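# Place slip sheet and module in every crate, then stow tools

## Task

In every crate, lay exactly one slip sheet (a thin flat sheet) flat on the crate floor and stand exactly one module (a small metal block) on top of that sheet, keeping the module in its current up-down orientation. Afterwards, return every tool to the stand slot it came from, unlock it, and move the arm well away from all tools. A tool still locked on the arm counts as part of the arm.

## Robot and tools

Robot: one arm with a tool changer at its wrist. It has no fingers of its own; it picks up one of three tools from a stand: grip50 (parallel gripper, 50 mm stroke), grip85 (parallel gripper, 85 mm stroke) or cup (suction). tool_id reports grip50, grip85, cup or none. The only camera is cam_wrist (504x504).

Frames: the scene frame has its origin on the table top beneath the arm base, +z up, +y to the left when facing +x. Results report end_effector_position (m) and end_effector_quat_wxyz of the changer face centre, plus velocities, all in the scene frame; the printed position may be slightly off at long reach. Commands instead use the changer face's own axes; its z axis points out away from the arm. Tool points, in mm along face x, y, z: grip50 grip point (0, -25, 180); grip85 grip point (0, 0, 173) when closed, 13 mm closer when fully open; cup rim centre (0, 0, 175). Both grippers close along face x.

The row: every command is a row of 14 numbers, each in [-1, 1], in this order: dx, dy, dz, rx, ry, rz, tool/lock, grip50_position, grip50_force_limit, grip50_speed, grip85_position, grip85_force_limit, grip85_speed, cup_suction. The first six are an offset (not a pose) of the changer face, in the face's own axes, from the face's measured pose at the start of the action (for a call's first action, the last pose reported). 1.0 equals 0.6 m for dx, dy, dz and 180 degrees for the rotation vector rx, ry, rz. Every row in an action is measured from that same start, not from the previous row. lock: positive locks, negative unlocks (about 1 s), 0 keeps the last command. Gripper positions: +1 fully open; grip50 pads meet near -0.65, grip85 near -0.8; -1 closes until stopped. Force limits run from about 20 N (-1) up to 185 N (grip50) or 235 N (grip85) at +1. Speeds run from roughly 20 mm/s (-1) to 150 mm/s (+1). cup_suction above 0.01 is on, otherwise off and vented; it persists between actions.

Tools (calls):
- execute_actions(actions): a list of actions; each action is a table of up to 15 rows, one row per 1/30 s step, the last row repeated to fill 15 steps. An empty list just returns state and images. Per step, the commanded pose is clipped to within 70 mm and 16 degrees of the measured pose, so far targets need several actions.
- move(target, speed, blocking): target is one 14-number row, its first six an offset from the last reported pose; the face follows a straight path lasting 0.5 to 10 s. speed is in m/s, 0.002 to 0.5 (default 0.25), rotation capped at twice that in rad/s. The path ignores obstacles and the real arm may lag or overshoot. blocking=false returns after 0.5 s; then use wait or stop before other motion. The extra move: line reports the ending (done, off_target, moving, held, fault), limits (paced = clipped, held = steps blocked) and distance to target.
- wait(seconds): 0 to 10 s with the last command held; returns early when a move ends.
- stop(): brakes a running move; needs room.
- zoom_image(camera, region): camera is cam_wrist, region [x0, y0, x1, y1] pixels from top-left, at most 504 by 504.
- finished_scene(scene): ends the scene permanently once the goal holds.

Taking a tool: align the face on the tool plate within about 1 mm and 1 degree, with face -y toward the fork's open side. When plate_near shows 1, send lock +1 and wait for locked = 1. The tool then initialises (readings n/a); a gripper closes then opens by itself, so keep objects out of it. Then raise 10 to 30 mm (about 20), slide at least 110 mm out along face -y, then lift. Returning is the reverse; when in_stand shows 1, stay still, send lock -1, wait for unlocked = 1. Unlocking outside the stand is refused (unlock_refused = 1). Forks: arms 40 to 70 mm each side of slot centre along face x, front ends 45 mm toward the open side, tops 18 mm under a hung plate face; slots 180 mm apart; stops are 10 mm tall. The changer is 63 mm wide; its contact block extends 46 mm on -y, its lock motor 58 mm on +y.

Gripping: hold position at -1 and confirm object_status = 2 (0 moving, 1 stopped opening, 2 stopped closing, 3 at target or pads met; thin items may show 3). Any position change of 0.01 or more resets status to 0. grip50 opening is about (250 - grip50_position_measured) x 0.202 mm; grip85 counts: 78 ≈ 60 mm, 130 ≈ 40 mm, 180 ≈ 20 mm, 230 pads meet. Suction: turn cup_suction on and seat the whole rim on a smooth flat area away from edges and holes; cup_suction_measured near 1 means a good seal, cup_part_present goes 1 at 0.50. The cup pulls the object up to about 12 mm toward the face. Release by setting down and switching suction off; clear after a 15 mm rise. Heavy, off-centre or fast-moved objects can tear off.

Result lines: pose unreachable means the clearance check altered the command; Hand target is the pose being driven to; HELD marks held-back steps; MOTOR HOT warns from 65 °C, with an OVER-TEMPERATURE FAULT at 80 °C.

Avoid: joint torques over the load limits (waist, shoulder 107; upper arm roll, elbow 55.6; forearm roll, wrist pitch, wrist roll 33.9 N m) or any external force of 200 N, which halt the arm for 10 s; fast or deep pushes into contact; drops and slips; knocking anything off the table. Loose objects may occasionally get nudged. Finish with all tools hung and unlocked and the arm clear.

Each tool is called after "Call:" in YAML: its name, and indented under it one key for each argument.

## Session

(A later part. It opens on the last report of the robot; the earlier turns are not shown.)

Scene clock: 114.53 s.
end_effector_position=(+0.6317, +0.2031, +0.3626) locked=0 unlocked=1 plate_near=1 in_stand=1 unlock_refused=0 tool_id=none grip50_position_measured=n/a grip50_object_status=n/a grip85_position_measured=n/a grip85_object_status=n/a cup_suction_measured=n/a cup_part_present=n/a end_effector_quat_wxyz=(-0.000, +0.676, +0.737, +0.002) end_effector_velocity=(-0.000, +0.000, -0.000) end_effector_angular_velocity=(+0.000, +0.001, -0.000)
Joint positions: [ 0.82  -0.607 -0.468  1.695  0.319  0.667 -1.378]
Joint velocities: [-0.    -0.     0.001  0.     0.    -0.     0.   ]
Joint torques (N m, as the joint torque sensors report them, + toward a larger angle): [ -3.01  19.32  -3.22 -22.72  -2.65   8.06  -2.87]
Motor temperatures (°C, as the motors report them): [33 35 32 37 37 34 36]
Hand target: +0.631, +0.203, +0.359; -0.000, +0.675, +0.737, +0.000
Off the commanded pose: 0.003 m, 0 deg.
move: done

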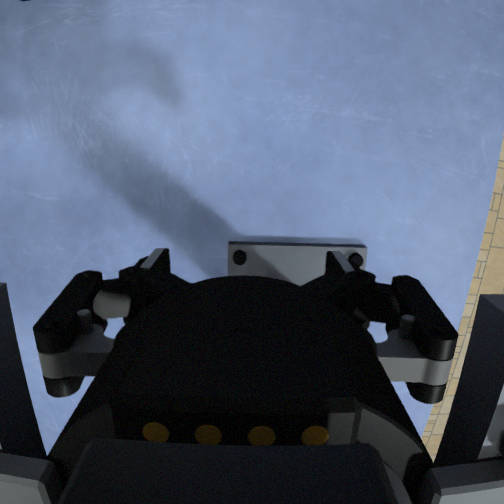

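Call:
execute_actions:
  actions:
    - [[0,0,0,0,0,0,1,1,0,0,1,0,1,0]]
    - [[0,0,0,0,0,0,1,1,0,0,1,0,1,0]]
    - [[0,0,0,0,0,0,1,1,0,0,1,0,1,0]]

Call:
move:
  target: [0,0,-0.033,0,0,0,0,1,0,0,1,0,1,0]
  speed: 0.05

Scene clock: 118.30 s.
end_effector_position=(+0.6318, +0.2030, +0.3634) locked=1 unlocked=0 plate_near=1 in_stand=1 unlock_refused=0 tool_id=grip85 grip50_position_measured=n/a grip50_object_status=n/a grip85_position_measured=n/a grip85_object_status=n/a cup_suction_measured=n/a cup_part_present=n/a end_effector_quat_wxyz=(-0.000, +0.676, +0.737, +0.003) end_effector_velocity=(-0.000, -0.000, -0.000) end_effector_angular_velocity=(-0.001, +0.001, +0.001)
Joint positions: [ 0.82  -0.605 -0.468  1.695  0.319  0.667 -1.378]
Joint velocities: [ 0.    -0.    -0.     0.    -0.001 -0.001 -0.   ]
Joint torques (N m, as the joint torque sensors report them, + toward a larger angle): [  1.03  56.89  -9.8  -29.    -4.28   5.38   0.14]
Motor temperatures (°C, as the motors report them): [33 35 32 37 37 34 36]
Hand target: +0.632, +0.203, +0.363; -0.000, +0.676, +0.737, +0.003
Off the commanded pose: 0.000 m, 0 deg.
Step readings (end_effector_position; steps 1 to 15: 1st action; 16 to 30: 2nd action; 31 to 45: 3rd action):
0: (+0.6317, +0.2031, +0.3626)
1: (+0.6317, +0.2031, +0.3628)
2: (+0.6317, +0.2031, +0.3630)
4: (+0.6317, +0.2031, +0.3630)
8: (+0.6317, +0.2030, +0.3630)
15: (+0.6317, +0.2030, +0.3630)
16: (+0.6317, +0.2030, +0.3631)
17: (+0.6317, +0.2030, +0.3631)
19: (+0.6317, +0.2030, +0.3631)
23: (+0.6317, +0.2030, +0.3631)
30: (+0.6318, +0.2030, +0.3633)
31: (+0.6318, +0.2030, +0.3633)
32: (+0.6318, +0.2030, +0.3633)
34: (+0.6318, +0.2030, +0.3634)
38: (+0.6318, +0.2030, +0.3634)
45: end_effector_position above

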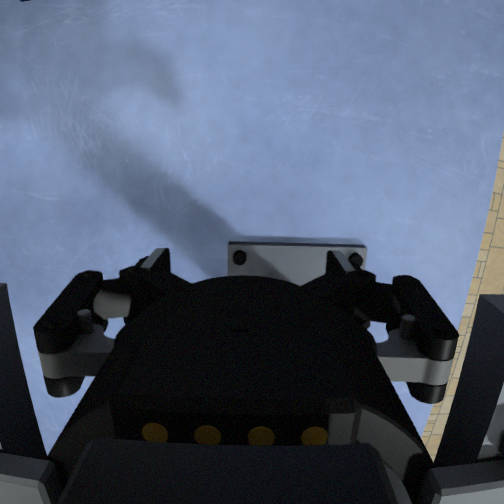

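Scene clock: 119.07 s.
end_effector_position=(+0.6317, +0.2028, +0.3829) locked=1 unlocked=0 plate_near=1 in_stand=0 unlock_refused=0 tool_id=grip85 grip50_position_measured=n/a grip50_object_status=n/a grip85_position_measured=n/a grip85_object_status=n/a cup_suction_measured=n/a cup_part_present=n/a end_effector_quat_wxyz=(-0.000, +0.676, +0.737, +0.003) end_effector_velocity=(-0.000, -0.000, +0.001) end_effector_angular_velocity=(+0.000, -0.000, +0.000)
Joint positions: [ 0.827 -0.572 -0.479  1.691  0.301  0.632 -1.368]
Joint velocities: [ 0.001  0.001 -0.001 -0.    -0.    -0.001 -0.   ]
Joint torques (N m, as the joint torque sensors report them, + toward a larger angle): [  1.38  58.1   -9.95 -30.58  -5.05   4.56   0.94]
Motor temperatures (°C, as the motors report them): [33 35 32 37 37 34 36]
Hand target: +0.632, +0.203, +0.383; -0.000, +0.676, +0.737, +0.003
Off the commanded pose: 0.000 m, 0 deg.
move: done

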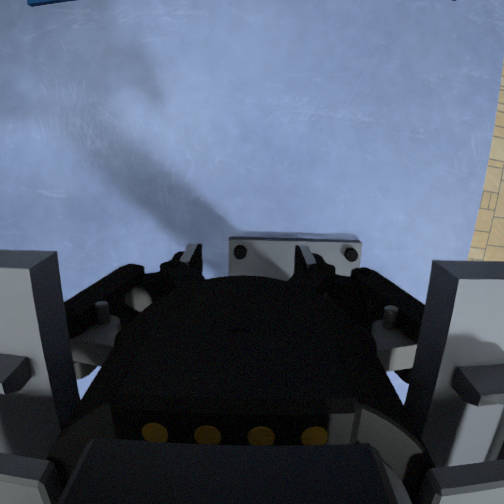

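Call:
move:
  target: [0,-0.3333,0,0.0014,-0.0013,0,0,1,0,0,1,0,1,0]
  speed: 0.2

Call:
move:
  target: [-0.841,-0.2365,-0.03,0,0,0.528,0,1,0,0,1,0,1,0]
  speed: 0.35

Scene clock: 125.03 s.
end_effector_position=(+0.4326, +0.1858, +0.3819) locked=1 unlocked=0 plate_near=1 in_stand=0 unlock_refused=0 tool_id=grip85 grip50_position_measured=n/a grip50_object_status=n/a grip85_position_measured=3 grip85_object_status=3 cup_suction_measured=n/a cup_part_present=n/a end_effector_quat_wxyz=(-0.001, +0.676, +0.737, -0.000) end_effector_velocity=(-0.001, -0.001, +0.000) end_effector_angular_velocity=(-0.003, -0.001, -0.001)
Joint positions: [ 1.066 -0.127 -0.473  2.353  0.072  0.901 -1.066]
Joint velocities: [ 0.001  0.004 -0.     0.005 -0.007  0.001  0.006]
Joint torques (N m, as the joint torque sensors report them, + toward a larger angle): [  1.6   33.16  -1.39 -24.9   -3.77   6.06   0.93]
Motor temperatures (°C, as the motors report them): [33 36 32 37 37 34 36]
Hand target: +0.433, +0.186, +0.382; -0.001, +0.676, +0.737, -0.000
Off the commanded pose: 0.000 m, 0 deg.
move: done

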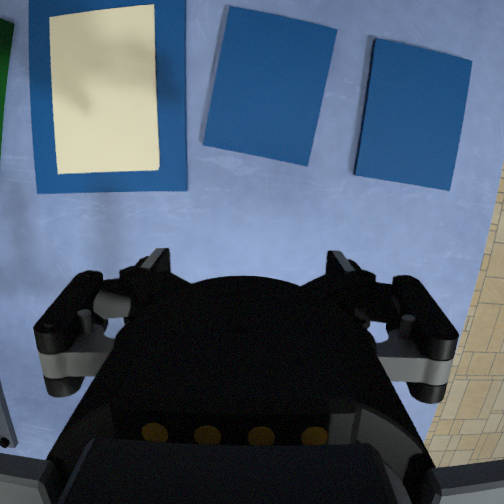

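Scene clock: 127.97 s.
end_effector_position=(+0.3344, -0.3297, +0.4005) locked=1 unlocked=0 plate_near=1 in_stand=0 unlock_refused=0 tool_id=grip85 grip50_position_measured=n/a grip50_object_status=n/a grip85_position_measured=3 grip85_object_status=3 cup_suction_measured=n/a cup_part_present=n/a end_effector_quat_wxyz=(+0.001, +1.000, -0.001, -0.000) end_effector_velocity=(+0.000, -0.001, -0.001) end_effector_angular_velocity=(+0.003, +0.001, -0.002)
Joint positions: [ 0.385  0.007 -1.043  2.422 -0.008  0.863 -0.598]
Joint velocities: [ 0.001 -0.008 -0.003 -0.006  0.015 -0.004 -0.012]
Joint torques (N m, as the joint torque sensors report them, + toward a larger angle): [  0.    14.81  -0.06 -28.78  -2.86   4.91  -0.47]
Motor temperatures (°C, as the motors report them): [33 36 32 37 37 34 36]
Hand target: +0.334, -0.330, +0.400; +0.000, +1.000, -0.001, -0.001
Off the commanded pose: 0.001 m, 0 deg.
move: done

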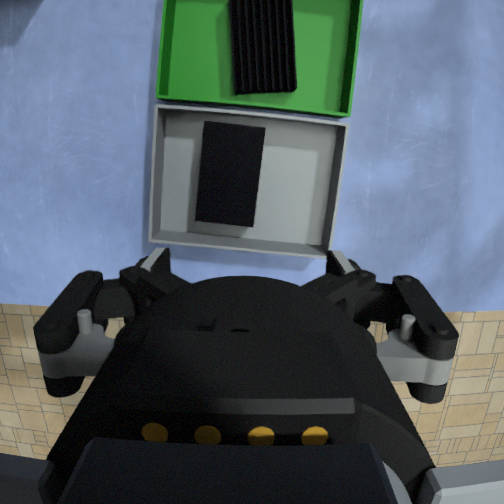

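Call:
move:
  target: [-0.035,-0.0595,0.25,0,0,0.025,0,1,0,0,1,0,1,0]

Scene clock: 132.93 s.
end_effector_position=(+0.3137, -0.2938, +0.2503) locked=1 unlocked=0 plate_near=1 in_stand=0 unlock_refused=0 tool_id=grip85 grip50_position_measured=n/a grip50_object_status=n/a grip85_position_measured=3 grip85_object_status=3 cup_suction_measured=n/a cup_part_present=n/a end_effector_quat_wxyz=(+0.000, +0.999, -0.040, -0.000) end_effector_velocity=(+0.001, -0.000, -0.001) end_effector_angular_velocity=(+0.001, -0.005, +0.001)
Joint positions: [ 0.163 -0.58  -0.677  2.314  0.829  1.089 -1.061]
Joint velocities: [-0.006 -0.002  0.006 -0.004  0.007  0.002 -0.007]
Joint torques (N m, as the joint torque sensors report them, + toward a larger angle): [ -1.16  34.24 -10.36 -12.25  -1.9    5.82  -0.53]
Motor temperatures (°C, as the motors report them): [33 35 32 37 37 34 36]
Hand target: +0.314, -0.294, +0.250; +0.000, +0.999, -0.040, -0.000
Off the commanded pose: 0.000 m, 0 deg.
move: done

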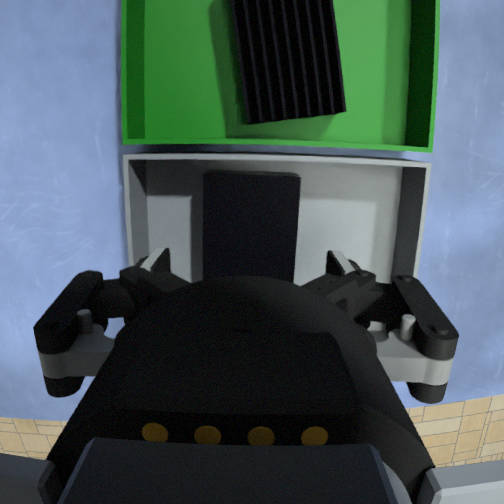

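Call:
move:
  target: [0.002,-0.005,0.067,0,0,0,0,1,0,0,0.7,0,1,0]
  speed: 0.08

Call:
move:
  target: [0,0,0,0,0,0,0,1,0,0,-1,-0.3,0,0]

Scene clock: 138.37 s.
end_effector_position=(+0.3150, -0.2909, +0.2102) locked=1 unlocked=0 plate_near=1 in_stand=0 unlock_refused=0 tool_id=grip85 grip50_position_measured=n/a grip50_object_status=n/a grip85_position_measured=41 grip85_object_status=3 cup_suction_measured=n/a cup_part_present=n/a end_effector_quat_wxyz=(-0.000, +0.999, -0.040, -0.000) end_effector_velocity=(+0.000, +0.000, -0.001) end_effector_angular_velocity=(+0.000, -0.001, +0.000)
Joint positions: [ 0.09  -0.701 -0.577  2.245  0.958  1.129 -1.145]
Joint velocities: [-0.003 -0.003  0.004 -0.002  0.003  0.002 -0.003]
Joint torques (N m, as the joint torque sensors report them, + toward a larger angle): [ -1.15  37.07 -10.93  -9.29  -1.78   5.87  -0.81]
Motor temperatures (°C, as the motors report them): [33 35 32 37 37 34 36]
Hand target: +0.315, -0.291, +0.210; +0.000, +0.999, -0.040, -0.000
Off the commanded pose: 0.000 m, 0 deg.
move: done

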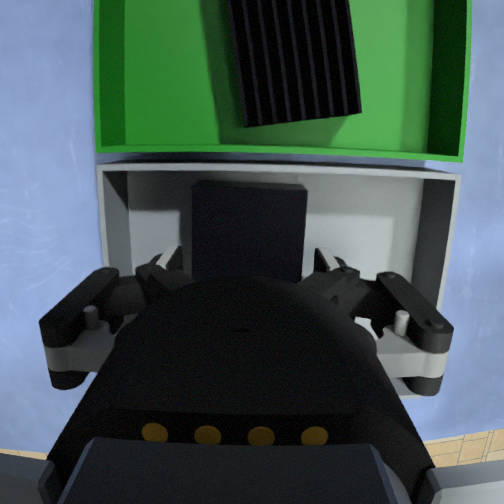

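Scene clock: 138.87 s.
end_effector_position=(+0.3150, -0.2909, +0.2105) locked=1 unlocked=0 plate_near=1 in_stand=0 unlock_refused=0 tool_id=grip85 grip50_position_measured=n/a grip50_object_status=n/a grip85_position_measured=81 grip85_object_status=2 cup_suction_measured=n/a cup_part_present=n/a end_effector_quat_wxyz=(-0.000, +0.999, -0.041, -0.000) end_effector_velocity=(+0.000, +0.000, -0.000) end_effector_angular_velocity=(-0.000, +0.000, +0.001)
Joint positions: [ 0.09  -0.7   -0.578  2.245  0.958  1.129 -1.145]
Joint velocities: [ 0.    -0.     0.     0.    -0.     0.001  0.   ]
Joint torques (N m, as the joint torque sensors report them, + toward a larger angle): [-0.61 32.21 -9.45 -9.98 -2.11  5.34  0.22]
Motor temperatures (°C, as the motors report them): [33 35 32 37 37 34 36]
Hand target: +0.315, -0.291, +0.210; -0.000, +0.999, -0.040, -0.000
Off the commanded pose: 0.000 m, 0 deg.
move: done

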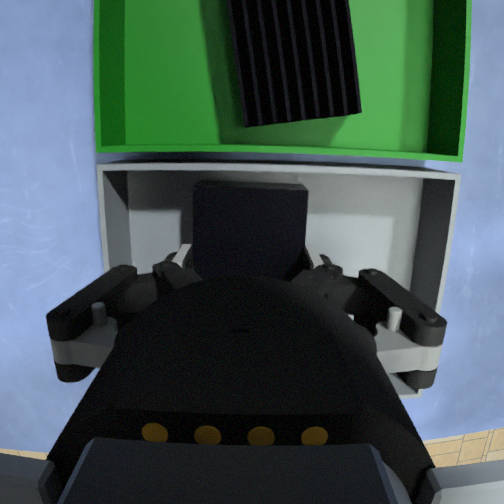

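Call:
move:
  target: [0,0,0,0,0,0,0,1,0,0,0.6,-0.3,1,0]

Call:
move:
  target: [0,0.003,0.022,0,0,0,0,1,0,0,0.6,-0.3,1,0]
  speed: 0.03

Call:
move:
  target: [0,0,0,0,0,0,0,1,0,0,-1,-0.2,0,0]

Call:
move:
  target: [0,0,-0.17,0,0,0,0,1,0,0,-1,-0.2,0,0]
  speed: 0.12

Scene clock: 142.23 s.
end_effector_position=(+0.3150, -0.2909, +0.2105) locked=1 unlocked=0 plate_near=1 in_stand=0 unlock_refused=0 tool_id=grip85 grip50_position_measured=n/a grip50_object_status=n/a grip85_position_measured=53 grip85_object_status=3 cup_suction_measured=n/a cup_part_present=n/a end_effector_quat_wxyz=(-0.000, +0.999, -0.041, -0.000) end_effector_velocity=(+0.000, +0.000, -0.000) end_effector_angular_velocity=(+0.001, -0.000, -0.000)
Joint positions: [ 0.09  -0.7   -0.578  2.245  0.958  1.129 -1.145]
Joint velocities: [ 0.     0.    -0.    -0.     0.    -0.001 -0.   ]
Joint torques (N m, as the joint torque sensors report them, + toward a larger angle): [ -0.36  38.5  -11.42  -8.12  -2.36   5.45   0.28]
Motor temperatures (°C, as the motors report them): [33 35 32 37 37 34 36]
Hand target: +0.315, -0.291, +0.211; -0.000, +0.999, -0.041, -0.000
Off the commanded pose: 0.000 m, 0 deg.
move: done

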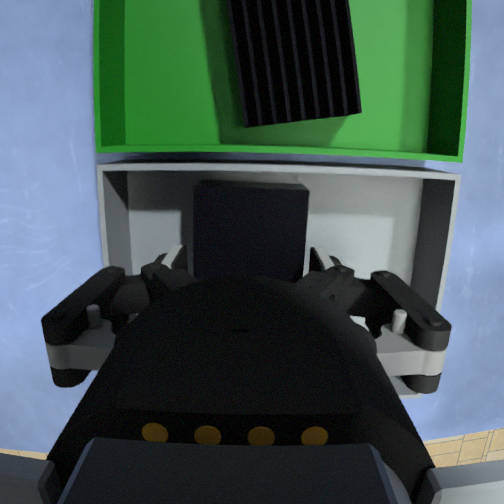

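Scene clock: 142.97 s.
end_effector_position=(+0.3148, -0.2926, +0.1974) locked=1 unlocked=0 plate_near=1 in_stand=0 unlock_refused=0 tool_id=grip85 grip50_position_measured=n/a grip50_object_status=n/a grip85_position_measured=53 grip85_object_status=3 cup_suction_measured=n/a cup_part_present=n/a end_effector_quat_wxyz=(-0.000, +0.999, -0.041, -0.000) end_effector_velocity=(+0.000, -0.000, -0.001) end_effector_angular_velocity=(+0.000, -0.001, +0.000)
Joint positions: [ 0.062 -0.739 -0.55   2.219  0.992  1.14  -1.174]
Joint velocities: [-0.003 -0.003  0.003 -0.003  0.003  0.001 -0.002]
Joint torques (N m, as the joint torque sensors report them, + toward a larger angle): [ -1.6   38.3  -10.72  -7.99  -1.29   5.95  -0.71]
Motor temperatures (°C, as the motors report them): [33 35 32 37 37 34 36]
Hand target: +0.315, -0.293, +0.197; -0.000, +0.999, -0.041, -0.000
Off the commanded pose: 0.000 m, 0 deg.
move: done

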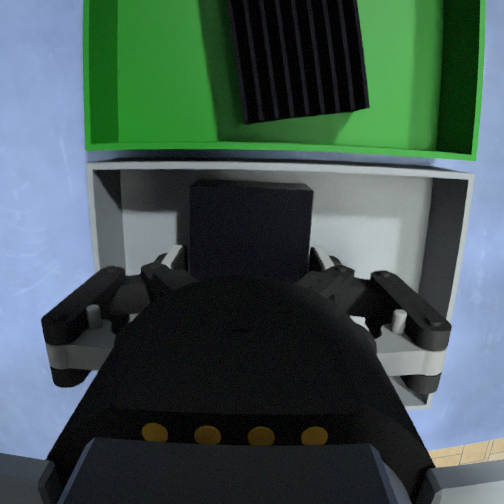

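Scene clock: 143.47 s.
end_effector_position=(+0.3148, -0.2927, +0.1977) locked=1 unlocked=0 plate_near=1 in_stand=0 unlock_refused=0 tool_id=grip85 grip50_position_measured=n/a grip50_object_status=n/a grip85_position_measured=80 grip85_object_status=2 cup_suction_measured=n/a cup_part_present=n/a end_effector_quat_wxyz=(-0.000, +0.999, -0.041, -0.000) end_effector_velocity=(-0.000, -0.000, -0.000) end_effector_angular_velocity=(+0.000, +0.000, +0.000)
Joint positions: [ 0.062 -0.738 -0.55   2.22   0.992  1.14  -1.174]
Joint velocities: [-0. -0. -0.  0. -0. -0. -0.]
Joint torques (N m, as the joint torque sensors report them, + toward a larger angle): [-0.02 34.21 -9.87 -8.62 -2.14  5.37  0.27]
Motor temperatures (°C, as the motors report them): [33 35 32 37 37 34 36]
Hand target: +0.315, -0.293, +0.197; -0.000, +0.999, -0.041, -0.000
Off the commanded pose: 0.000 m, 0 deg.
move: done

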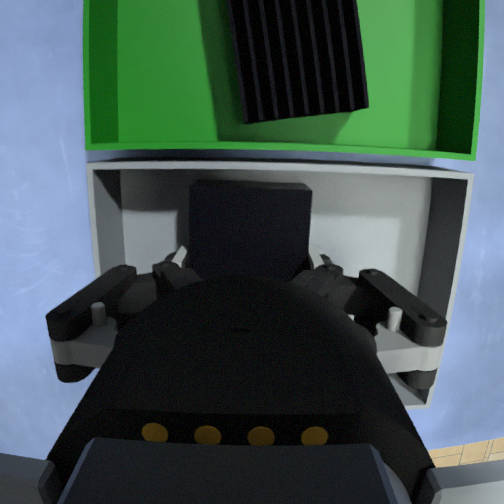

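Scene clock: 144.73 s.
end_effector_position=(+0.3148, -0.2927, +0.2996) locked=1 unlocked=0 plate_near=1 in_stand=0 unlock_refused=0 tool_id=grip85 grip50_position_measured=n/a grip50_object_status=n/a grip85_position_measured=80 grip85_object_status=2 cup_suction_measured=n/a cup_part_present=n/a end_effector_quat_wxyz=(-0.000, +0.999, -0.041, -0.000) end_effector_velocity=(-0.000, +0.000, +0.001) end_effector_angular_velocity=(+0.000, +0.002, -0.002)
Joint positions: [ 0.281 -0.404 -0.82   2.401  0.612  1.048 -0.907]
Joint velocities: [ 0.006  0.004 -0.008  0.003 -0.006 -0.003  0.006]
Joint torques (N m, as the joint torque sensors report them, + toward a larger angle): [ -0.11  30.72  -9.07 -14.88  -3.03   5.04   0.73]
Motor temperatures (°C, as the motors report them): [33 35 32 37 37 34 36]
Hand target: +0.315, -0.293, +0.300; -0.000, +0.999, -0.041, -0.000
Off the commanded pose: 0.000 m, 0 deg.
move: done

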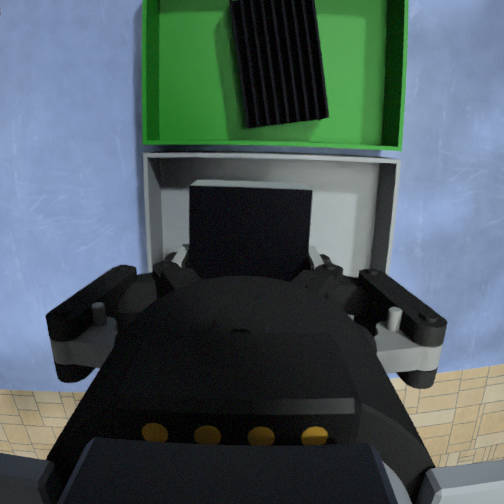

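Call:
move:
  target: [0.2875,-0.062,0.03,0,0,-0.026,0,1,0,0,-1,-0.2,0,0]
  speed: 0.2

Call:
move:
  target: [0,0,0.14,0,0,0,0,1,0,0,-1,-0.2,0,0]
  speed: 0.08

Call:
move:
  target: [0,0,0.005,0,0,0,0,1,0,0,-1,-0.2,0,0]
  speed: 0.01

Scene clock: 151.30 s.
end_effector_position=(+0.4895, -0.2695, +0.2817) locked=1 unlocked=0 plate_near=1 in_stand=0 unlock_refused=0 tool_id=grip85 grip50_position_measured=n/a grip50_object_status=n/a grip85_position_measured=80 grip85_object_status=2 cup_suction_measured=n/a cup_part_present=n/a end_effector_quat_wxyz=(+0.000, +1.000, +0.001, -0.000) end_effector_velocity=(+0.002, -0.000, +0.000) end_effector_angular_velocity=(-0.001, -0.002, +0.001)
Joint positions: [ 0.27  -0.647 -0.681  2.002  0.628  0.877 -0.757]
Joint velocities: [-0.001 -0.003  0.002 -0.006  0.    -0.001  0.001]
Joint torques (N m, as the joint torque sensors report them, + toward a larger angle): [ -1.21  44.85 -14.29 -20.56  -3.04   4.8    0.95]
Motor temperatures (°C, as the motors report them): [33 35 32 37 37 34 36]
Hand target: +0.490, -0.270, +0.282; -0.000, +1.000, +0.000, -0.000
Off the commanded pose: 0.000 m, 0 deg.
move: done

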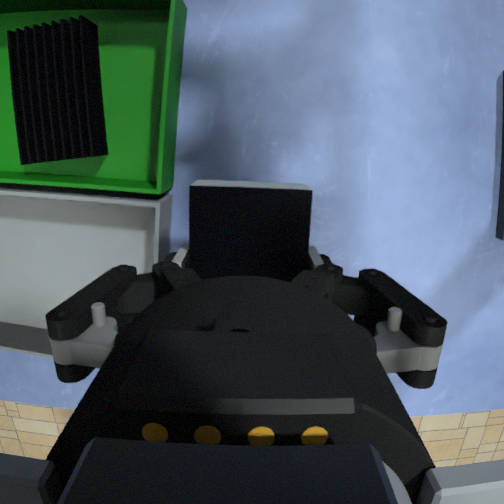

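Scene clock: 152.70 s.
end_effector_position=(+0.4894, -0.2695, +0.1977) locked=1 unlocked=0 plate_near=1 in_stand=0 unlock_refused=0 tool_id=grip85 grip50_position_measured=n/a grip50_object_status=n/a grip85_position_measured=80 grip85_object_status=2 cup_suction_measured=n/a cup_part_present=n/a end_effector_quat_wxyz=(-0.000, +1.000, +0.000, -0.001) end_effector_velocity=(+0.000, -0.000, -0.001) end_effector_angular_velocity=(-0.000, -0.001, +0.001)
Joint positions: [ 0.175 -0.844 -0.556  1.917  0.775  0.98  -0.843]
Joint velocities: [-0.002 -0.002  0.002 -0.002  0.001  0.002 -0.001]
Joint torques (N m, as the joint torque sensors report them, + toward a larger angle): [  0.05  49.56 -14.65 -16.    -2.42   6.21  -0.55]
Motor temperatures (°C, as the motors report them): [33 35 32 37 37 34 36]
Hand target: +0.490, -0.270, +0.198; +0.000, +1.000, +0.001, -0.000
Off the commanded pose: 0.000 m, 0 deg.
move: done

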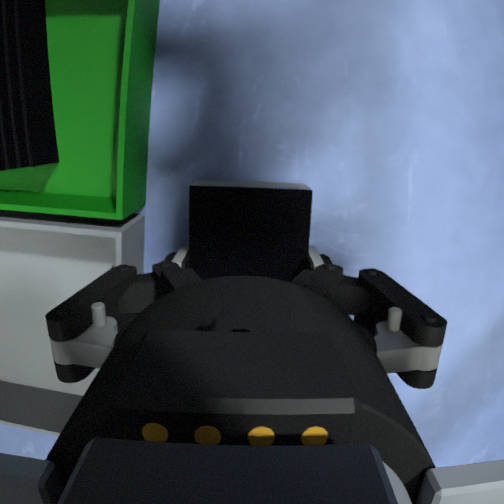

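Scene clock: 153.40 s.
end_effector_position=(+0.4895, -0.2696, +0.1955) locked=1 unlocked=0 plate_near=1 in_stand=0 unlock_refused=0 tool_id=grip85 grip50_position_measured=n/a grip50_object_status=n/a grip85_position_measured=80 grip85_object_status=2 cup_suction_measured=n/a cup_part_present=n/a end_effector_quat_wxyz=(-0.000, +1.000, +0.000, -0.000) end_effector_velocity=(-0.000, -0.000, +0.000) end_effector_angular_velocity=(-0.001, -0.001, -0.001)
Joint positions: [ 0.172 -0.849 -0.552  1.914  0.778  0.983 -0.845]
Joint velocities: [-0.001 -0.     0.001  0.    -0.     0.002  0.   ]
Joint torques (N m, as the joint torque sensors report them, + toward a larger angle): [ -1.48  40.81 -10.86 -16.83  -1.75   6.73  -0.53]
Motor temperatures (°C, as the motors report them): [33 35 32 37 37 34 36]
Hand target: +0.489, -0.269, +0.195; -0.000, +1.000, +0.000, -0.001
Off the commanded pose: 0.001 m, 0 deg.
move: done

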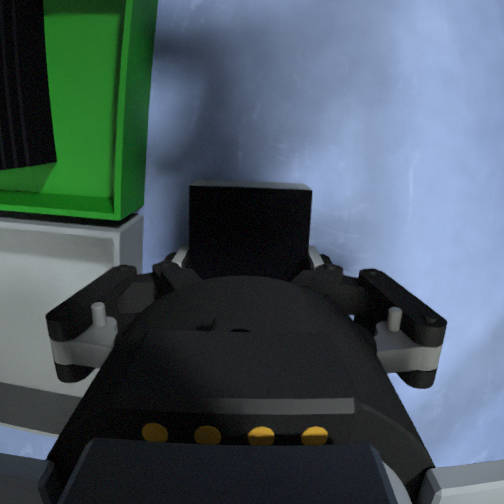

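Call:
move:
  target: [0,0,-0.001,0,0,0,0,1,0,0,0.6,-0.2,1,0]

Call:
move:
  target: [0,0,-0.11,0,0,0,0,1,0,0,0.6,-0.2,1,0]

Call:
move:
  target: [-0.2455,-0.169,0,0,0,-0.03,0,1,0,0,0.7,-0.2,1,0]

Scene clock: 159.20 s.
end_effector_position=(+0.4896, -0.2697, +0.1961) locked=1 unlocked=0 plate_near=1 in_stand=0 unlock_refused=0 tool_id=grip85 grip50_position_measured=n/a grip50_object_status=n/a grip85_position_measured=53 grip85_object_status=3 cup_suction_measured=n/a cup_part_present=n/a end_effector_quat_wxyz=(-0.000, +1.000, +0.000, -0.000) end_effector_velocity=(+0.000, -0.000, +0.000) end_effector_angular_velocity=(-0.002, -0.001, -0.000)
Joint positions: [ 0.173 -0.848 -0.553  1.914  0.778  0.983 -0.845]
Joint velocities: [ 0.    -0.    -0.001 -0.     0.     0.002  0.   ]
Joint torques (N m, as the joint torque sensors report them, + toward a larger angle): [  0.97  51.79 -15.42 -13.29  -3.37   4.63   0.98]
Motor temperatures (°C, as the motors report them): [33 36 32 36 37 34 36]
Hand target: +0.489, -0.270, +0.196; -0.000, +1.000, +0.000, -0.000
Off the commanded pose: 0.000 m, 0 deg.
move: done

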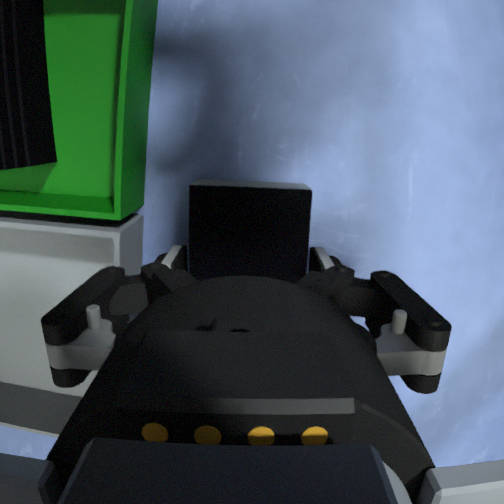

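Scene clock: 160.03 s.
end_effector_position=(+0.4896, -0.2697, +0.2620) locked=1 unlocked=0 plate_near=1 in_stand=0 unlock_refused=0 tool_id=grip85 grip50_position_measured=n/a grip50_object_status=n/a grip85_position_measured=53 grip85_object_status=3 cup_suction_measured=n/a cup_part_present=n/a end_effector_quat_wxyz=(+0.000, +1.000, +0.001, +0.000) end_effector_velocity=(-0.000, -0.000, +0.001) end_effector_angular_velocity=(-0.000, +0.001, +0.000)
Joint positions: [ 0.243 -0.692 -0.646  1.985  0.663  0.905 -0.778]
Joint velocities: [ 0.002  0.002 -0.003  0.001 -0.002 -0.002  0.001]
Joint torques (N m, as the joint torque sensors report them, + toward a larger angle): [  1.33  48.16 -14.65 -17.31  -4.18   4.77   0.93]
Motor temperatures (°C, as the motors report them): [33 36 32 36 37 34 36]
Hand target: +0.490, -0.270, +0.262; +0.000, +1.000, +0.000, -0.000
Off the commanded pose: 0.000 m, 0 deg.
move: done

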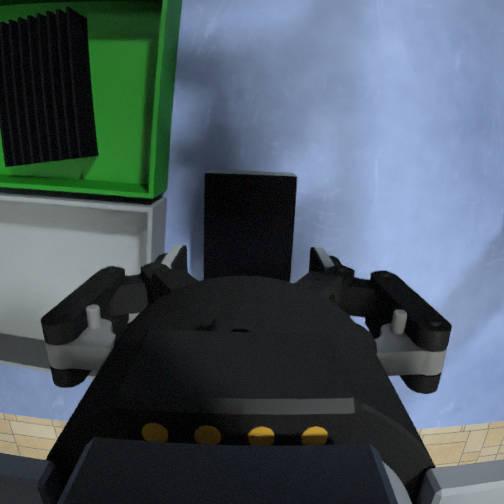

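Scene clock: 161.23 s.
end_effector_position=(+0.3425, -0.1682, +0.2614) locked=1 unlocked=0 plate_near=1 in_stand=0 unlock_refused=0 tool_id=grip85 grip50_position_measured=n/a grip50_object_status=n/a grip85_position_measured=41 grip85_object_status=3 cup_suction_measured=n/a cup_part_present=n/a end_effector_quat_wxyz=(-0.001, +0.999, +0.048, +0.000) end_effector_velocity=(-0.001, +0.001, +0.000) end_effector_angular_velocity=(-0.000, +0.000, -0.000)
Joint positions: [ 0.472 -0.462 -0.611  2.468  0.768  1.202 -0.862]
Joint velocities: [ 0.006  0.003 -0.003  0.005  0.     0.001  0.002]
Joint torques (N m, as the joint torque sensors report them, + toward a larger angle): [ 0.28 30.61 -7.33 -8.49 -2.39  5.98  0.66]
Motor temperatures (°C, as the motors report them): [33 36 32 36 37 34 36]
Hand target: +0.342, -0.168, +0.262; -0.000, +0.999, +0.048, +0.000
Off the commanded pose: 0.001 m, 0 deg.
move: done

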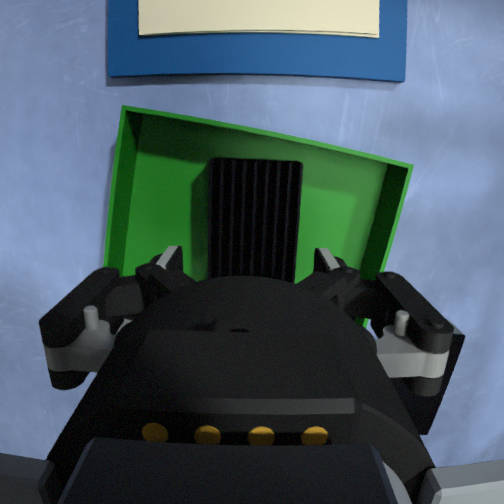

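Call:
move:
  target: [0.0045,-0.015,0.03,0,0,0,0,1,0,0,0.7,-0.2,1,0]
  speed: 0.1

Call:
move:
  target: [0,0,0.077,0,0,0,0,1,0,0,0.7,-0.2,1,0]
  speed: 0.08

Call:
move:
  target: [0,0,0,0,0,0,0,1,0,0,-1,-0.2,0,0]

Call:
move:
  target: [0,0,-0.14,0,0,0,0,1,0,0,-1,-0.2,0,0]
  speed: 0.12

Scene clock: 164.70 s.
end_effector_position=(+0.3442, -0.1590, +0.2435) locked=1 unlocked=0 plate_near=1 in_stand=0 unlock_refused=0 tool_id=grip85 grip50_position_measured=n/a grip50_object_status=n/a grip85_position_measured=41 grip85_object_status=3 cup_suction_measured=n/a cup_part_present=n/a end_effector_quat_wxyz=(-0.001, +0.999, +0.048, -0.000) end_effector_velocity=(+0.000, +0.001, -0.001) end_effector_angular_velocity=(+0.001, -0.001, -0.000)
Joint positions: [ 0.444 -0.527 -0.543  2.433  0.851  1.226 -0.899]
Joint velocities: [-0.003 -0.003  0.006 -0.003  0.006  0.002 -0.003]
Joint torques (N m, as the joint torque sensors report them, + toward a larger angle): [-0.96 30.37 -6.45 -9.09 -1.19  6.26 -0.89]
Motor temperatures (°C, as the motors report them): [33 36 32 36 37 34 36]
Hand target: +0.344, -0.159, +0.243; -0.001, +0.999, +0.048, +0.000
Off the commanded pose: 0.000 m, 0 deg.
move: done

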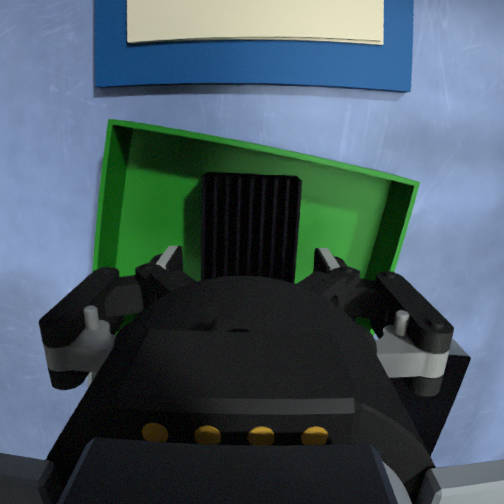

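Scene clock: 165.63 s.
end_effector_position=(+0.3441, -0.1590, +0.1974) locked=1 unlocked=0 plate_near=1 in_stand=0 unlock_refused=0 tool_id=grip85 grip50_position_measured=n/a grip50_object_status=n/a grip85_position_measured=41 grip85_object_status=3 cup_suction_measured=n/a cup_part_present=n/a end_effector_quat_wxyz=(-0.001, +0.999, +0.048, -0.000) end_effector_velocity=(+0.000, -0.000, -0.001) end_effector_angular_velocity=(-0.000, -0.002, +0.001)
Joint positions: [ 0.333 -0.685 -0.418  2.329  1.024  1.273 -1.044]
Joint velocities: [-0.004 -0.003  0.004 -0.003  0.004  0.003 -0.005]
Joint torques (N m, as the joint torque sensors report them, + toward a larger angle): [-1.49 37.05 -7.06 -5.42 -0.73  5.89 -0.58]
Motor temperatures (°C, as the motors report them): [33 36 32 36 37 34 36]
Hand target: +0.344, -0.159, +0.197; -0.001, +0.999, +0.048, +0.000
Off the commanded pose: 0.000 m, 0 deg.
move: done

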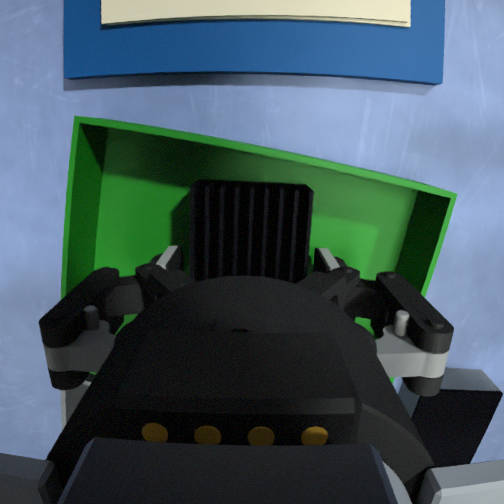

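Scene clock: 166.13 s.
end_effector_position=(+0.3441, -0.1590, +0.1977) locked=1 unlocked=0 plate_near=1 in_stand=0 unlock_refused=0 tool_id=grip85 grip50_position_measured=n/a grip50_object_status=n/a grip85_position_measured=80 grip85_object_status=2 cup_suction_measured=n/a cup_part_present=n/a end_effector_quat_wxyz=(-0.001, +0.999, +0.047, +0.000) end_effector_velocity=(+0.000, -0.000, +0.000) end_effector_angular_velocity=(-0.000, -0.001, -0.000)
Joint positions: [ 0.333 -0.684 -0.418  2.329  1.025  1.274 -1.044]
Joint velocities: [ 0.  0. -0. -0.  0.  0. -0.]
Joint torques (N m, as the joint torque sensors report them, + toward a larger angle): [-0.15 31.12 -6.89 -6.41 -1.69  4.99  0.39]
Motor temperatures (°C, as the motors report them): [33 36 32 36 37 34 36]
Hand target: +0.344, -0.159, +0.197; -0.001, +0.999, +0.048, -0.000
Off the commanded pose: 0.000 m, 0 deg.
move: done

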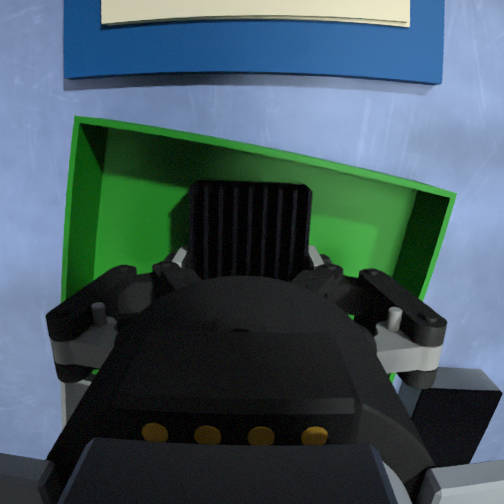

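Scene clock: 167.30 s.
end_effector_position=(+0.3441, -0.1590, +0.2816) locked=1 unlocked=0 plate_near=1 in_stand=0 unlock_refused=0 tool_id=grip85 grip50_position_measured=n/a grip50_object_status=n/a grip85_position_measured=80 grip85_object_status=2 cup_suction_measured=n/a cup_part_present=n/a end_effector_quat_wxyz=(-0.001, +0.999, +0.047, +0.000) end_effector_velocity=(-0.000, -0.000, +0.001) end_effector_angular_velocity=(-0.001, +0.002, -0.001)
Joint positions: [ 0.551 -0.37  -0.676  2.526  0.644  1.194 -0.742]
Joint velocities: [ 0.006  0.003 -0.008  0.003 -0.008 -0.002  0.007]
Joint torques (N m, as the joint torque sensors report them, + toward a larger angle): [ -0.22  27.93  -6.64 -11.09  -2.58   5.01   0.97]
Motor temperatures (°C, as the motors report them): [33 36 32 36 37 34 36]
Hand target: +0.344, -0.159, +0.282; -0.001, +0.999, +0.047, -0.000
Off the commanded pose: 0.000 m, 0 deg.
move: done

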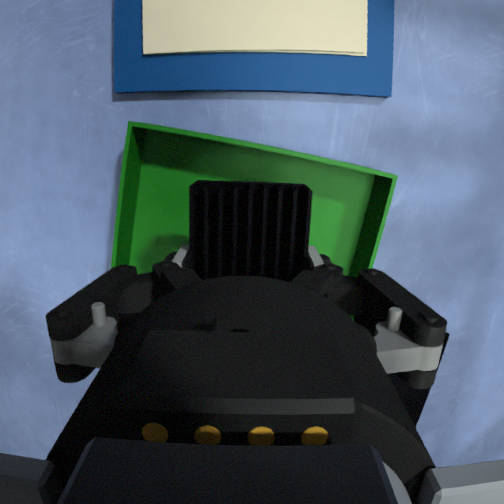

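Call:
move:
  target: [0.2717,-0.023,0,0,0,0.03,0,1,0,0,-1,-0.2,0,0]
  speed: 0.2

Call:
move:
  target: [0,0,0.139,0,0,0,0,1,0,0,-1,-0.2,0,0]
  speed: 0.1

Call:
move:
  target: [0,0,0.0055,0,0,0,0,1,0,0,-1,-0.2,0,0]
  speed: 0.01

Call:
move:
  target: [0,0,0,0,0,0,0,1,0,0,0.6,-0.2,1,0]

Call:
move:
  target: [0,0,-0.12,0,0,0,0,1,0,0,0.6,-0.2,1,0]

Scene clock: 172.40 s.
end_effector_position=(+0.5048, -0.1298, +0.2818) locked=1 unlocked=0 plate_near=1 in_stand=0 unlock_refused=0 tool_id=grip85 grip50_position_measured=n/a grip50_object_status=n/a grip85_position_measured=80 grip85_object_status=2 cup_suction_measured=n/a cup_part_present=n/a end_effector_quat_wxyz=(-0.000, +1.000, +0.001, -0.000) end_effector_velocity=(+0.001, +0.000, -0.000) end_effector_angular_velocity=(+0.001, +0.001, -0.000)
Joint positions: [ 0.54  -0.577 -0.65   2.122  0.598  0.958 -0.482]
Joint velocities: [-0.001 -0.002  0.001 -0.004  0.    -0.003  0.001]
Joint torques (N m, as the joint torque sensors report them, + toward a larger angle): [ -1.27  40.78 -11.2  -19.84  -2.71   4.73   0.84]
Motor temperatures (°C, as the motors report them): [33 36 32 36 37 34 36]
Hand target: +0.505, -0.130, +0.282; -0.001, +1.000, +0.000, -0.000
Off the commanded pose: 0.000 m, 0 deg.
move: done

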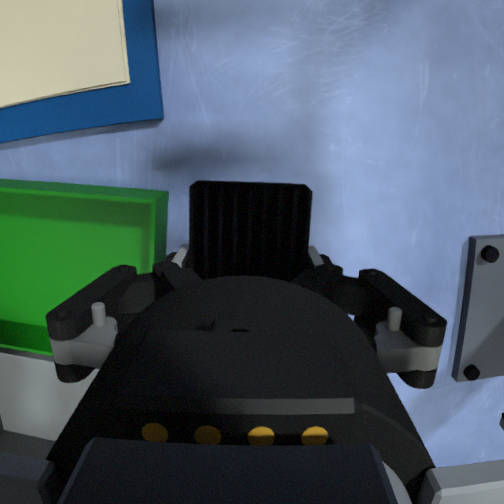

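Scene clock: 173.60 s.
end_effector_position=(+0.5046, -0.1297, +0.1984) locked=1 unlocked=0 plate_near=1 in_stand=0 unlock_refused=0 tool_id=grip85 grip50_position_measured=n/a grip50_object_status=n/a grip85_position_measured=80 grip85_object_status=2 cup_suction_measured=n/a cup_part_present=n/a end_effector_quat_wxyz=(-0.001, +1.000, +0.001, -0.000) end_effector_velocity=(+0.000, +0.000, -0.001) end_effector_angular_velocity=(+0.001, +0.001, +0.000)
Joint positions: [ 0.43  -0.792 -0.507  2.024  0.772  1.064 -0.593]
Joint velocities: [-0.002 -0.003  0.003 -0.002  0.002  0.001 -0.001]
Joint torques (N m, as the joint torque sensors report them, + toward a larger angle): [  0.14  46.71 -12.11 -14.38  -2.27   5.86  -0.76]
Motor temperatures (°C, as the motors report them): [33 36 32 36 37 34 36]
Hand target: +0.505, -0.130, +0.198; -0.001, +1.000, +0.001, -0.000
Off the commanded pose: 0.000 m, 0 deg.
move: done

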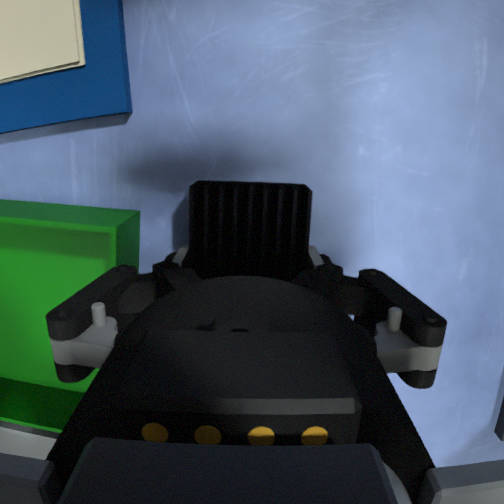

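Scene clock: 174.30 s.
end_effector_position=(+0.5047, -0.1298, +0.1956) locked=1 unlocked=0 plate_near=1 in_stand=0 unlock_refused=0 tool_id=grip85 grip50_position_measured=n/a grip50_object_status=n/a grip85_position_measured=80 grip85_object_status=2 cup_suction_measured=n/a cup_part_present=n/a end_effector_quat_wxyz=(-0.001, +1.000, +0.001, -0.000) end_effector_velocity=(+0.000, -0.000, -0.000) end_effector_angular_velocity=(+0.000, -0.001, -0.000)
Joint positions: [ 0.425 -0.799 -0.502  2.02   0.776  1.068 -0.596]
Joint velocities: [-0.001 -0.     0.001 -0.001 -0.     0.001  0.   ]
Joint torques (N m, as the joint torque sensors report them, + toward a larger angle): [ -0.89  40.7  -10.19 -15.12  -1.82   6.18  -0.47]
Motor temperatures (°C, as the motors report them): [33 36 32 36 37 34 36]
Hand target: +0.505, -0.130, +0.195; -0.001, +1.000, +0.001, -0.000
Off the commanded pose: 0.000 m, 0 deg.
move: done

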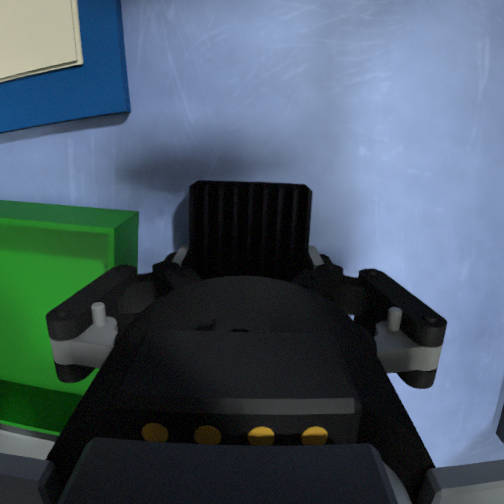

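Scene clock: 174.90 s.
end_effector_position=(+0.5047, -0.1297, +0.1955) locked=1 unlocked=0 plate_near=1 in_stand=0 unlock_refused=0 tool_id=grip85 grip50_position_measured=n/a grip50_object_status=n/a grip85_position_measured=53 grip85_object_status=3 cup_suction_measured=n/a cup_part_present=n/a end_effector_quat_wxyz=(-0.001, +1.000, +0.001, -0.000) end_effector_velocity=(-0.000, +0.000, -0.000) end_effector_angular_velocity=(+0.001, +0.000, -0.001)
Joint positions: [ 0.425 -0.799 -0.501  2.02   0.776  1.068 -0.596]
Joint velocities: [-0.     0.     0.     0.     0.001 -0.    -0.   ]
Joint torques (N m, as the joint torque sensors report them, + toward a larger angle): [  0.13  48.38 -12.8  -12.49  -2.72   5.4    0.27]
Motor temperatures (°C, as the motors report them): [33 36 32 36 37 34 36]
Hand target: +0.505, -0.130, +0.196; -0.001, +1.000, +0.001, -0.000
Off the commanded pose: 0.000 m, 0 deg.
move: done

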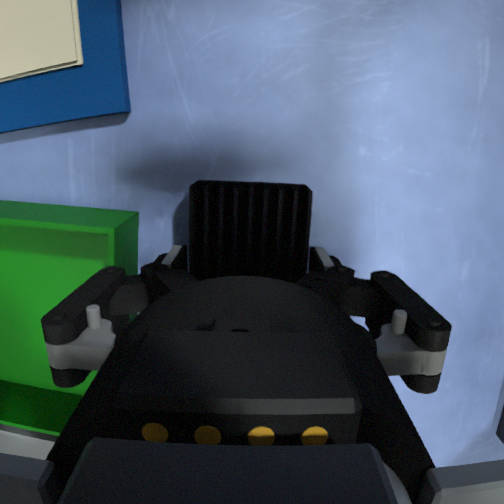

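Scene clock: 175.73 s.
end_effector_position=(+0.5048, -0.1298, +0.2675) locked=1 unlocked=0 plate_near=1 in_stand=0 unlock_refused=0 tool_id=grip85 grip50_position_measured=n/a grip50_object_status=n/a grip85_position_measured=53 grip85_object_status=3 cup_suction_measured=n/a cup_part_present=n/a end_effector_quat_wxyz=(-0.001, +1.000, +0.001, -0.000) end_effector_velocity=(-0.000, -0.000, +0.001) end_effector_angular_velocity=(-0.002, +0.000, -0.000)
Joint positions: [ 0.515 -0.614 -0.618  2.108  0.628  0.979 -0.5  ]
Joint velocities: [ 0.004  0.003 -0.004  0.002 -0.003 -0.002  0.003]
Joint torques (N m, as the joint torque sensors report them, + toward a larger angle): [  0.9   44.37 -11.7  -15.92  -3.69   4.76   0.82]
Motor temperatures (°C, as the motors report them): [33 36 32 36 37 34 36]
Hand target: +0.505, -0.130, +0.268; -0.001, +1.000, +0.001, -0.000
Off the commanded pose: 0.000 m, 0 deg.
move: done

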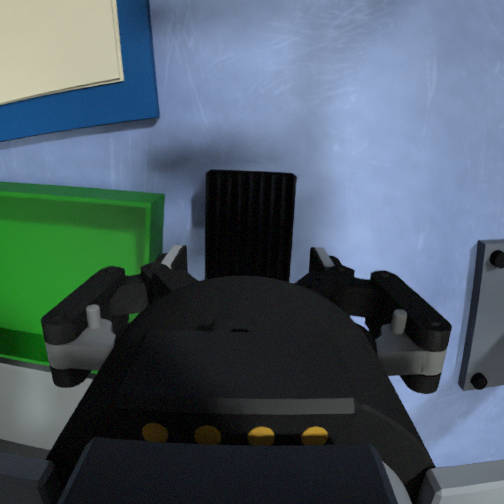

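Call:
move:
  target: [-0.0873,-0.5283,-0.1925,0,0,-0.527,0,1,0,0,1,0,1,0]
  speed: 0.35

Call:
move:
  target: [0,0.2,0,0,0,0,0,1,0,0,1,0,1,0]
  speed: 0.2

Scene clock: 180.57 s.
end_effector_position=(+0.4518, +0.1869, +0.3830) locked=1 unlocked=0 plate_near=1 in_stand=0 unlock_refused=0 tool_id=grip85 grip50_position_measured=n/a grip50_object_status=n/a grip85_position_measured=3 grip85_object_status=3 cup_suction_measured=n/a cup_part_present=n/a end_effector_quat_wxyz=(-0.001, +0.677, +0.736, +0.000) end_effector_velocity=(-0.000, +0.002, +0.000) end_effector_angular_velocity=(+0.000, +0.001, +0.008)
Joint positions: [ 0.967 -0.172 -0.394  2.288  0.083  0.882 -1.09 ]
Joint velocities: [ 0.001 -0.     0.002 -0.002  0.    -0.003 -0.006]
Joint torques (N m, as the joint torque sensors report them, + toward a larger angle): [  1.21  37.31  -1.15 -28.08  -3.95   5.    -1.04]
Motor temperatures (°C, as the motors report them): [33 36 32 36 37 34 36]
Hand target: +0.452, +0.187, +0.383; -0.001, +0.676, +0.737, +0.000
Off the commanded pose: 0.000 m, 0 deg.
move: done

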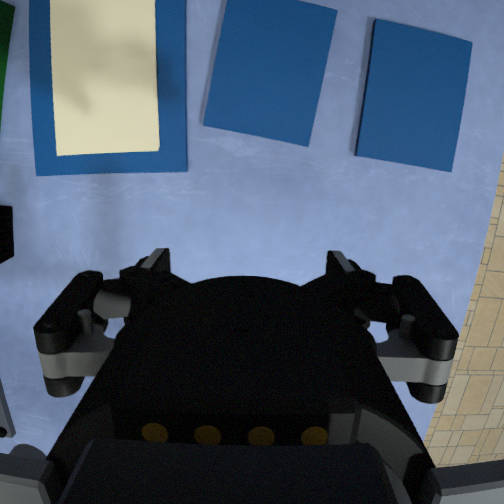

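Scene clock: 181.63 s.
end_effector_position=(+0.5713, +0.1968, +0.3832) locked=1 unlocked=0 plate_near=1 in_stand=0 unlock_refused=0 tool_id=grip85 grip50_position_measured=n/a grip50_object_status=n/a grip85_position_measured=3 grip85_object_status=3 cup_suction_measured=n/a cup_part_present=n/a end_effector_quat_wxyz=(-0.000, +0.677, +0.736, +0.000) end_effector_velocity=(+0.001, +0.000, +0.000) end_effector_angular_velocity=(+0.000, +0.000, +0.000)
Joint positions: [ 0.85  -0.434 -0.42   1.905  0.216  0.732 -1.283]
Joint velocities: [-0.003 -0.003  0.001 -0.005  0.001 -0.003 -0.002]
Joint torques (N m, as the joint torque sensors report them, + toward a larger angle): [ -0.24  49.54  -5.35 -29.86  -3.65   4.52  -0.34]
Motor temperatures (°C, as the motors report them): [33 36 32 36 37 34 36]
Hand target: +0.571, +0.197, +0.383; -0.001, +0.677, +0.736, +0.000
Off the commanded pose: 0.000 m, 0 deg.
move: done

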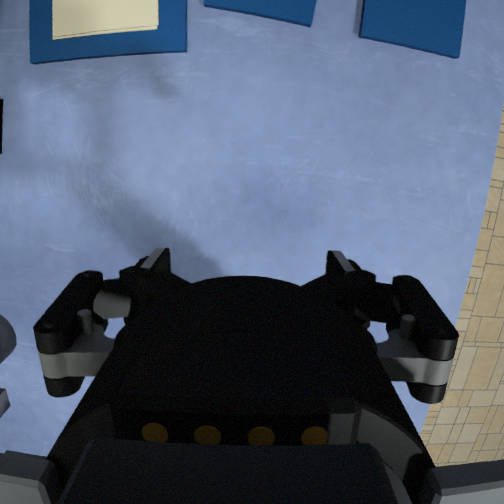

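Call:
move:
  target: [0.0017,0.1012,0,0,0,-0.0005,0,1,0,0,1,0,1,0]
  speed: 0.08

Call:
move:
  target: [0,0,0.0335,0,0,0,0,1,0,0,1,0,1,0]
  speed: 0.02

Scene clock: 184.80 s.
end_effector_position=(+0.6316, +0.2029, +0.3834) locked=1 unlocked=0 plate_near=1 in_stand=0 unlock_refused=0 tool_id=grip85 grip50_position_measured=n/a grip50_object_status=n/a grip85_position_measured=3 grip85_object_status=3 cup_suction_measured=n/a cup_part_present=n/a end_effector_quat_wxyz=(+0.000, +0.676, +0.737, +0.000) end_effector_velocity=(+0.001, +0.001, +0.000) end_effector_angular_velocity=(+0.002, -0.001, -0.000)
Joint positions: [ 0.775 -0.562 -0.411  1.692  0.253  0.639 -1.334]
Joint velocities: [-0.002 -0.002  0.002 -0.005  0.001 -0.001 -0.   ]
Joint torques (N m, as the joint torque sensors report them, + toward a larger angle): [ -0.7   56.24  -6.99 -30.99  -3.82   4.6   -0.56]
Motor temperatures (°C, as the motors report them): [33 36 32 36 37 34 36]
Hand target: +0.632, +0.203, +0.383; -0.000, +0.676, +0.737, +0.000
Off the commanded pose: 0.000 m, 0 deg.
move: done

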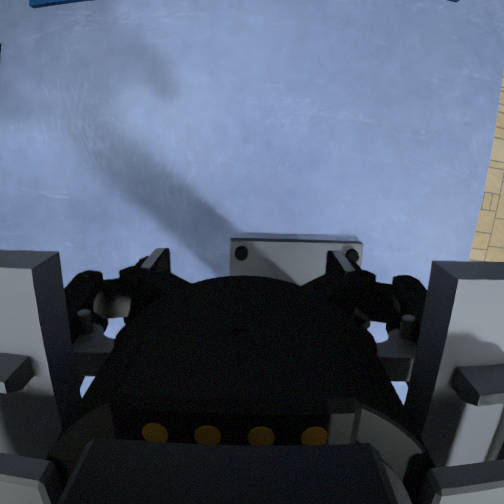

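Scene clock: 186.03 s.
end_effector_position=(+0.6317, +0.2030, +0.3636) locked=1 unlocked=0 plate_near=1 in_stand=1 unlock_refused=0 tool_id=grip85 grip50_position_measured=n/a grip50_object_status=n/a grip85_position_measured=3 grip85_object_status=3 cup_suction_measured=n/a cup_part_present=n/a end_effector_quat_wxyz=(+0.000, +0.676, +0.737, +0.000) end_effector_velocity=(+0.000, -0.000, -0.001) end_effector_angular_velocity=(+0.000, -0.001, -0.000)
Joint positions: [ 0.769 -0.595 -0.402  1.697  0.268  0.676 -1.343]
Joint velocities: [-0.001 -0.001  0.001  0.     0.     0.003 -0.001]
Joint torques (N m, as the joint torque sensors report them, + toward a larger angle): [ -0.72  56.72  -8.05 -28.62  -3.73   5.89  -0.5 ]
Motor temperatures (°C, as the motors report them): [33 36 32 36 37 34 36]
Hand target: +0.632, +0.203, +0.363; +0.000, +0.676, +0.737, +0.000
Off the commanded pose: 0.000 m, 0 deg.
move: done

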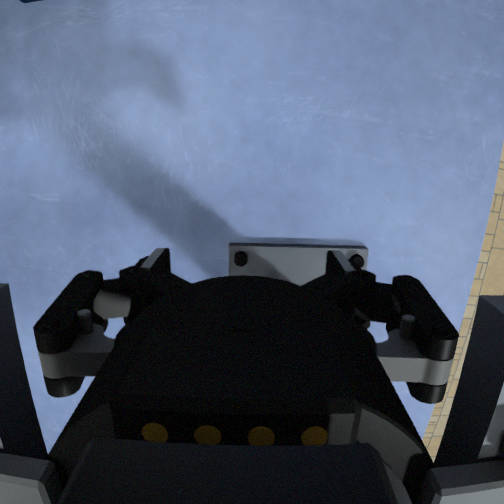

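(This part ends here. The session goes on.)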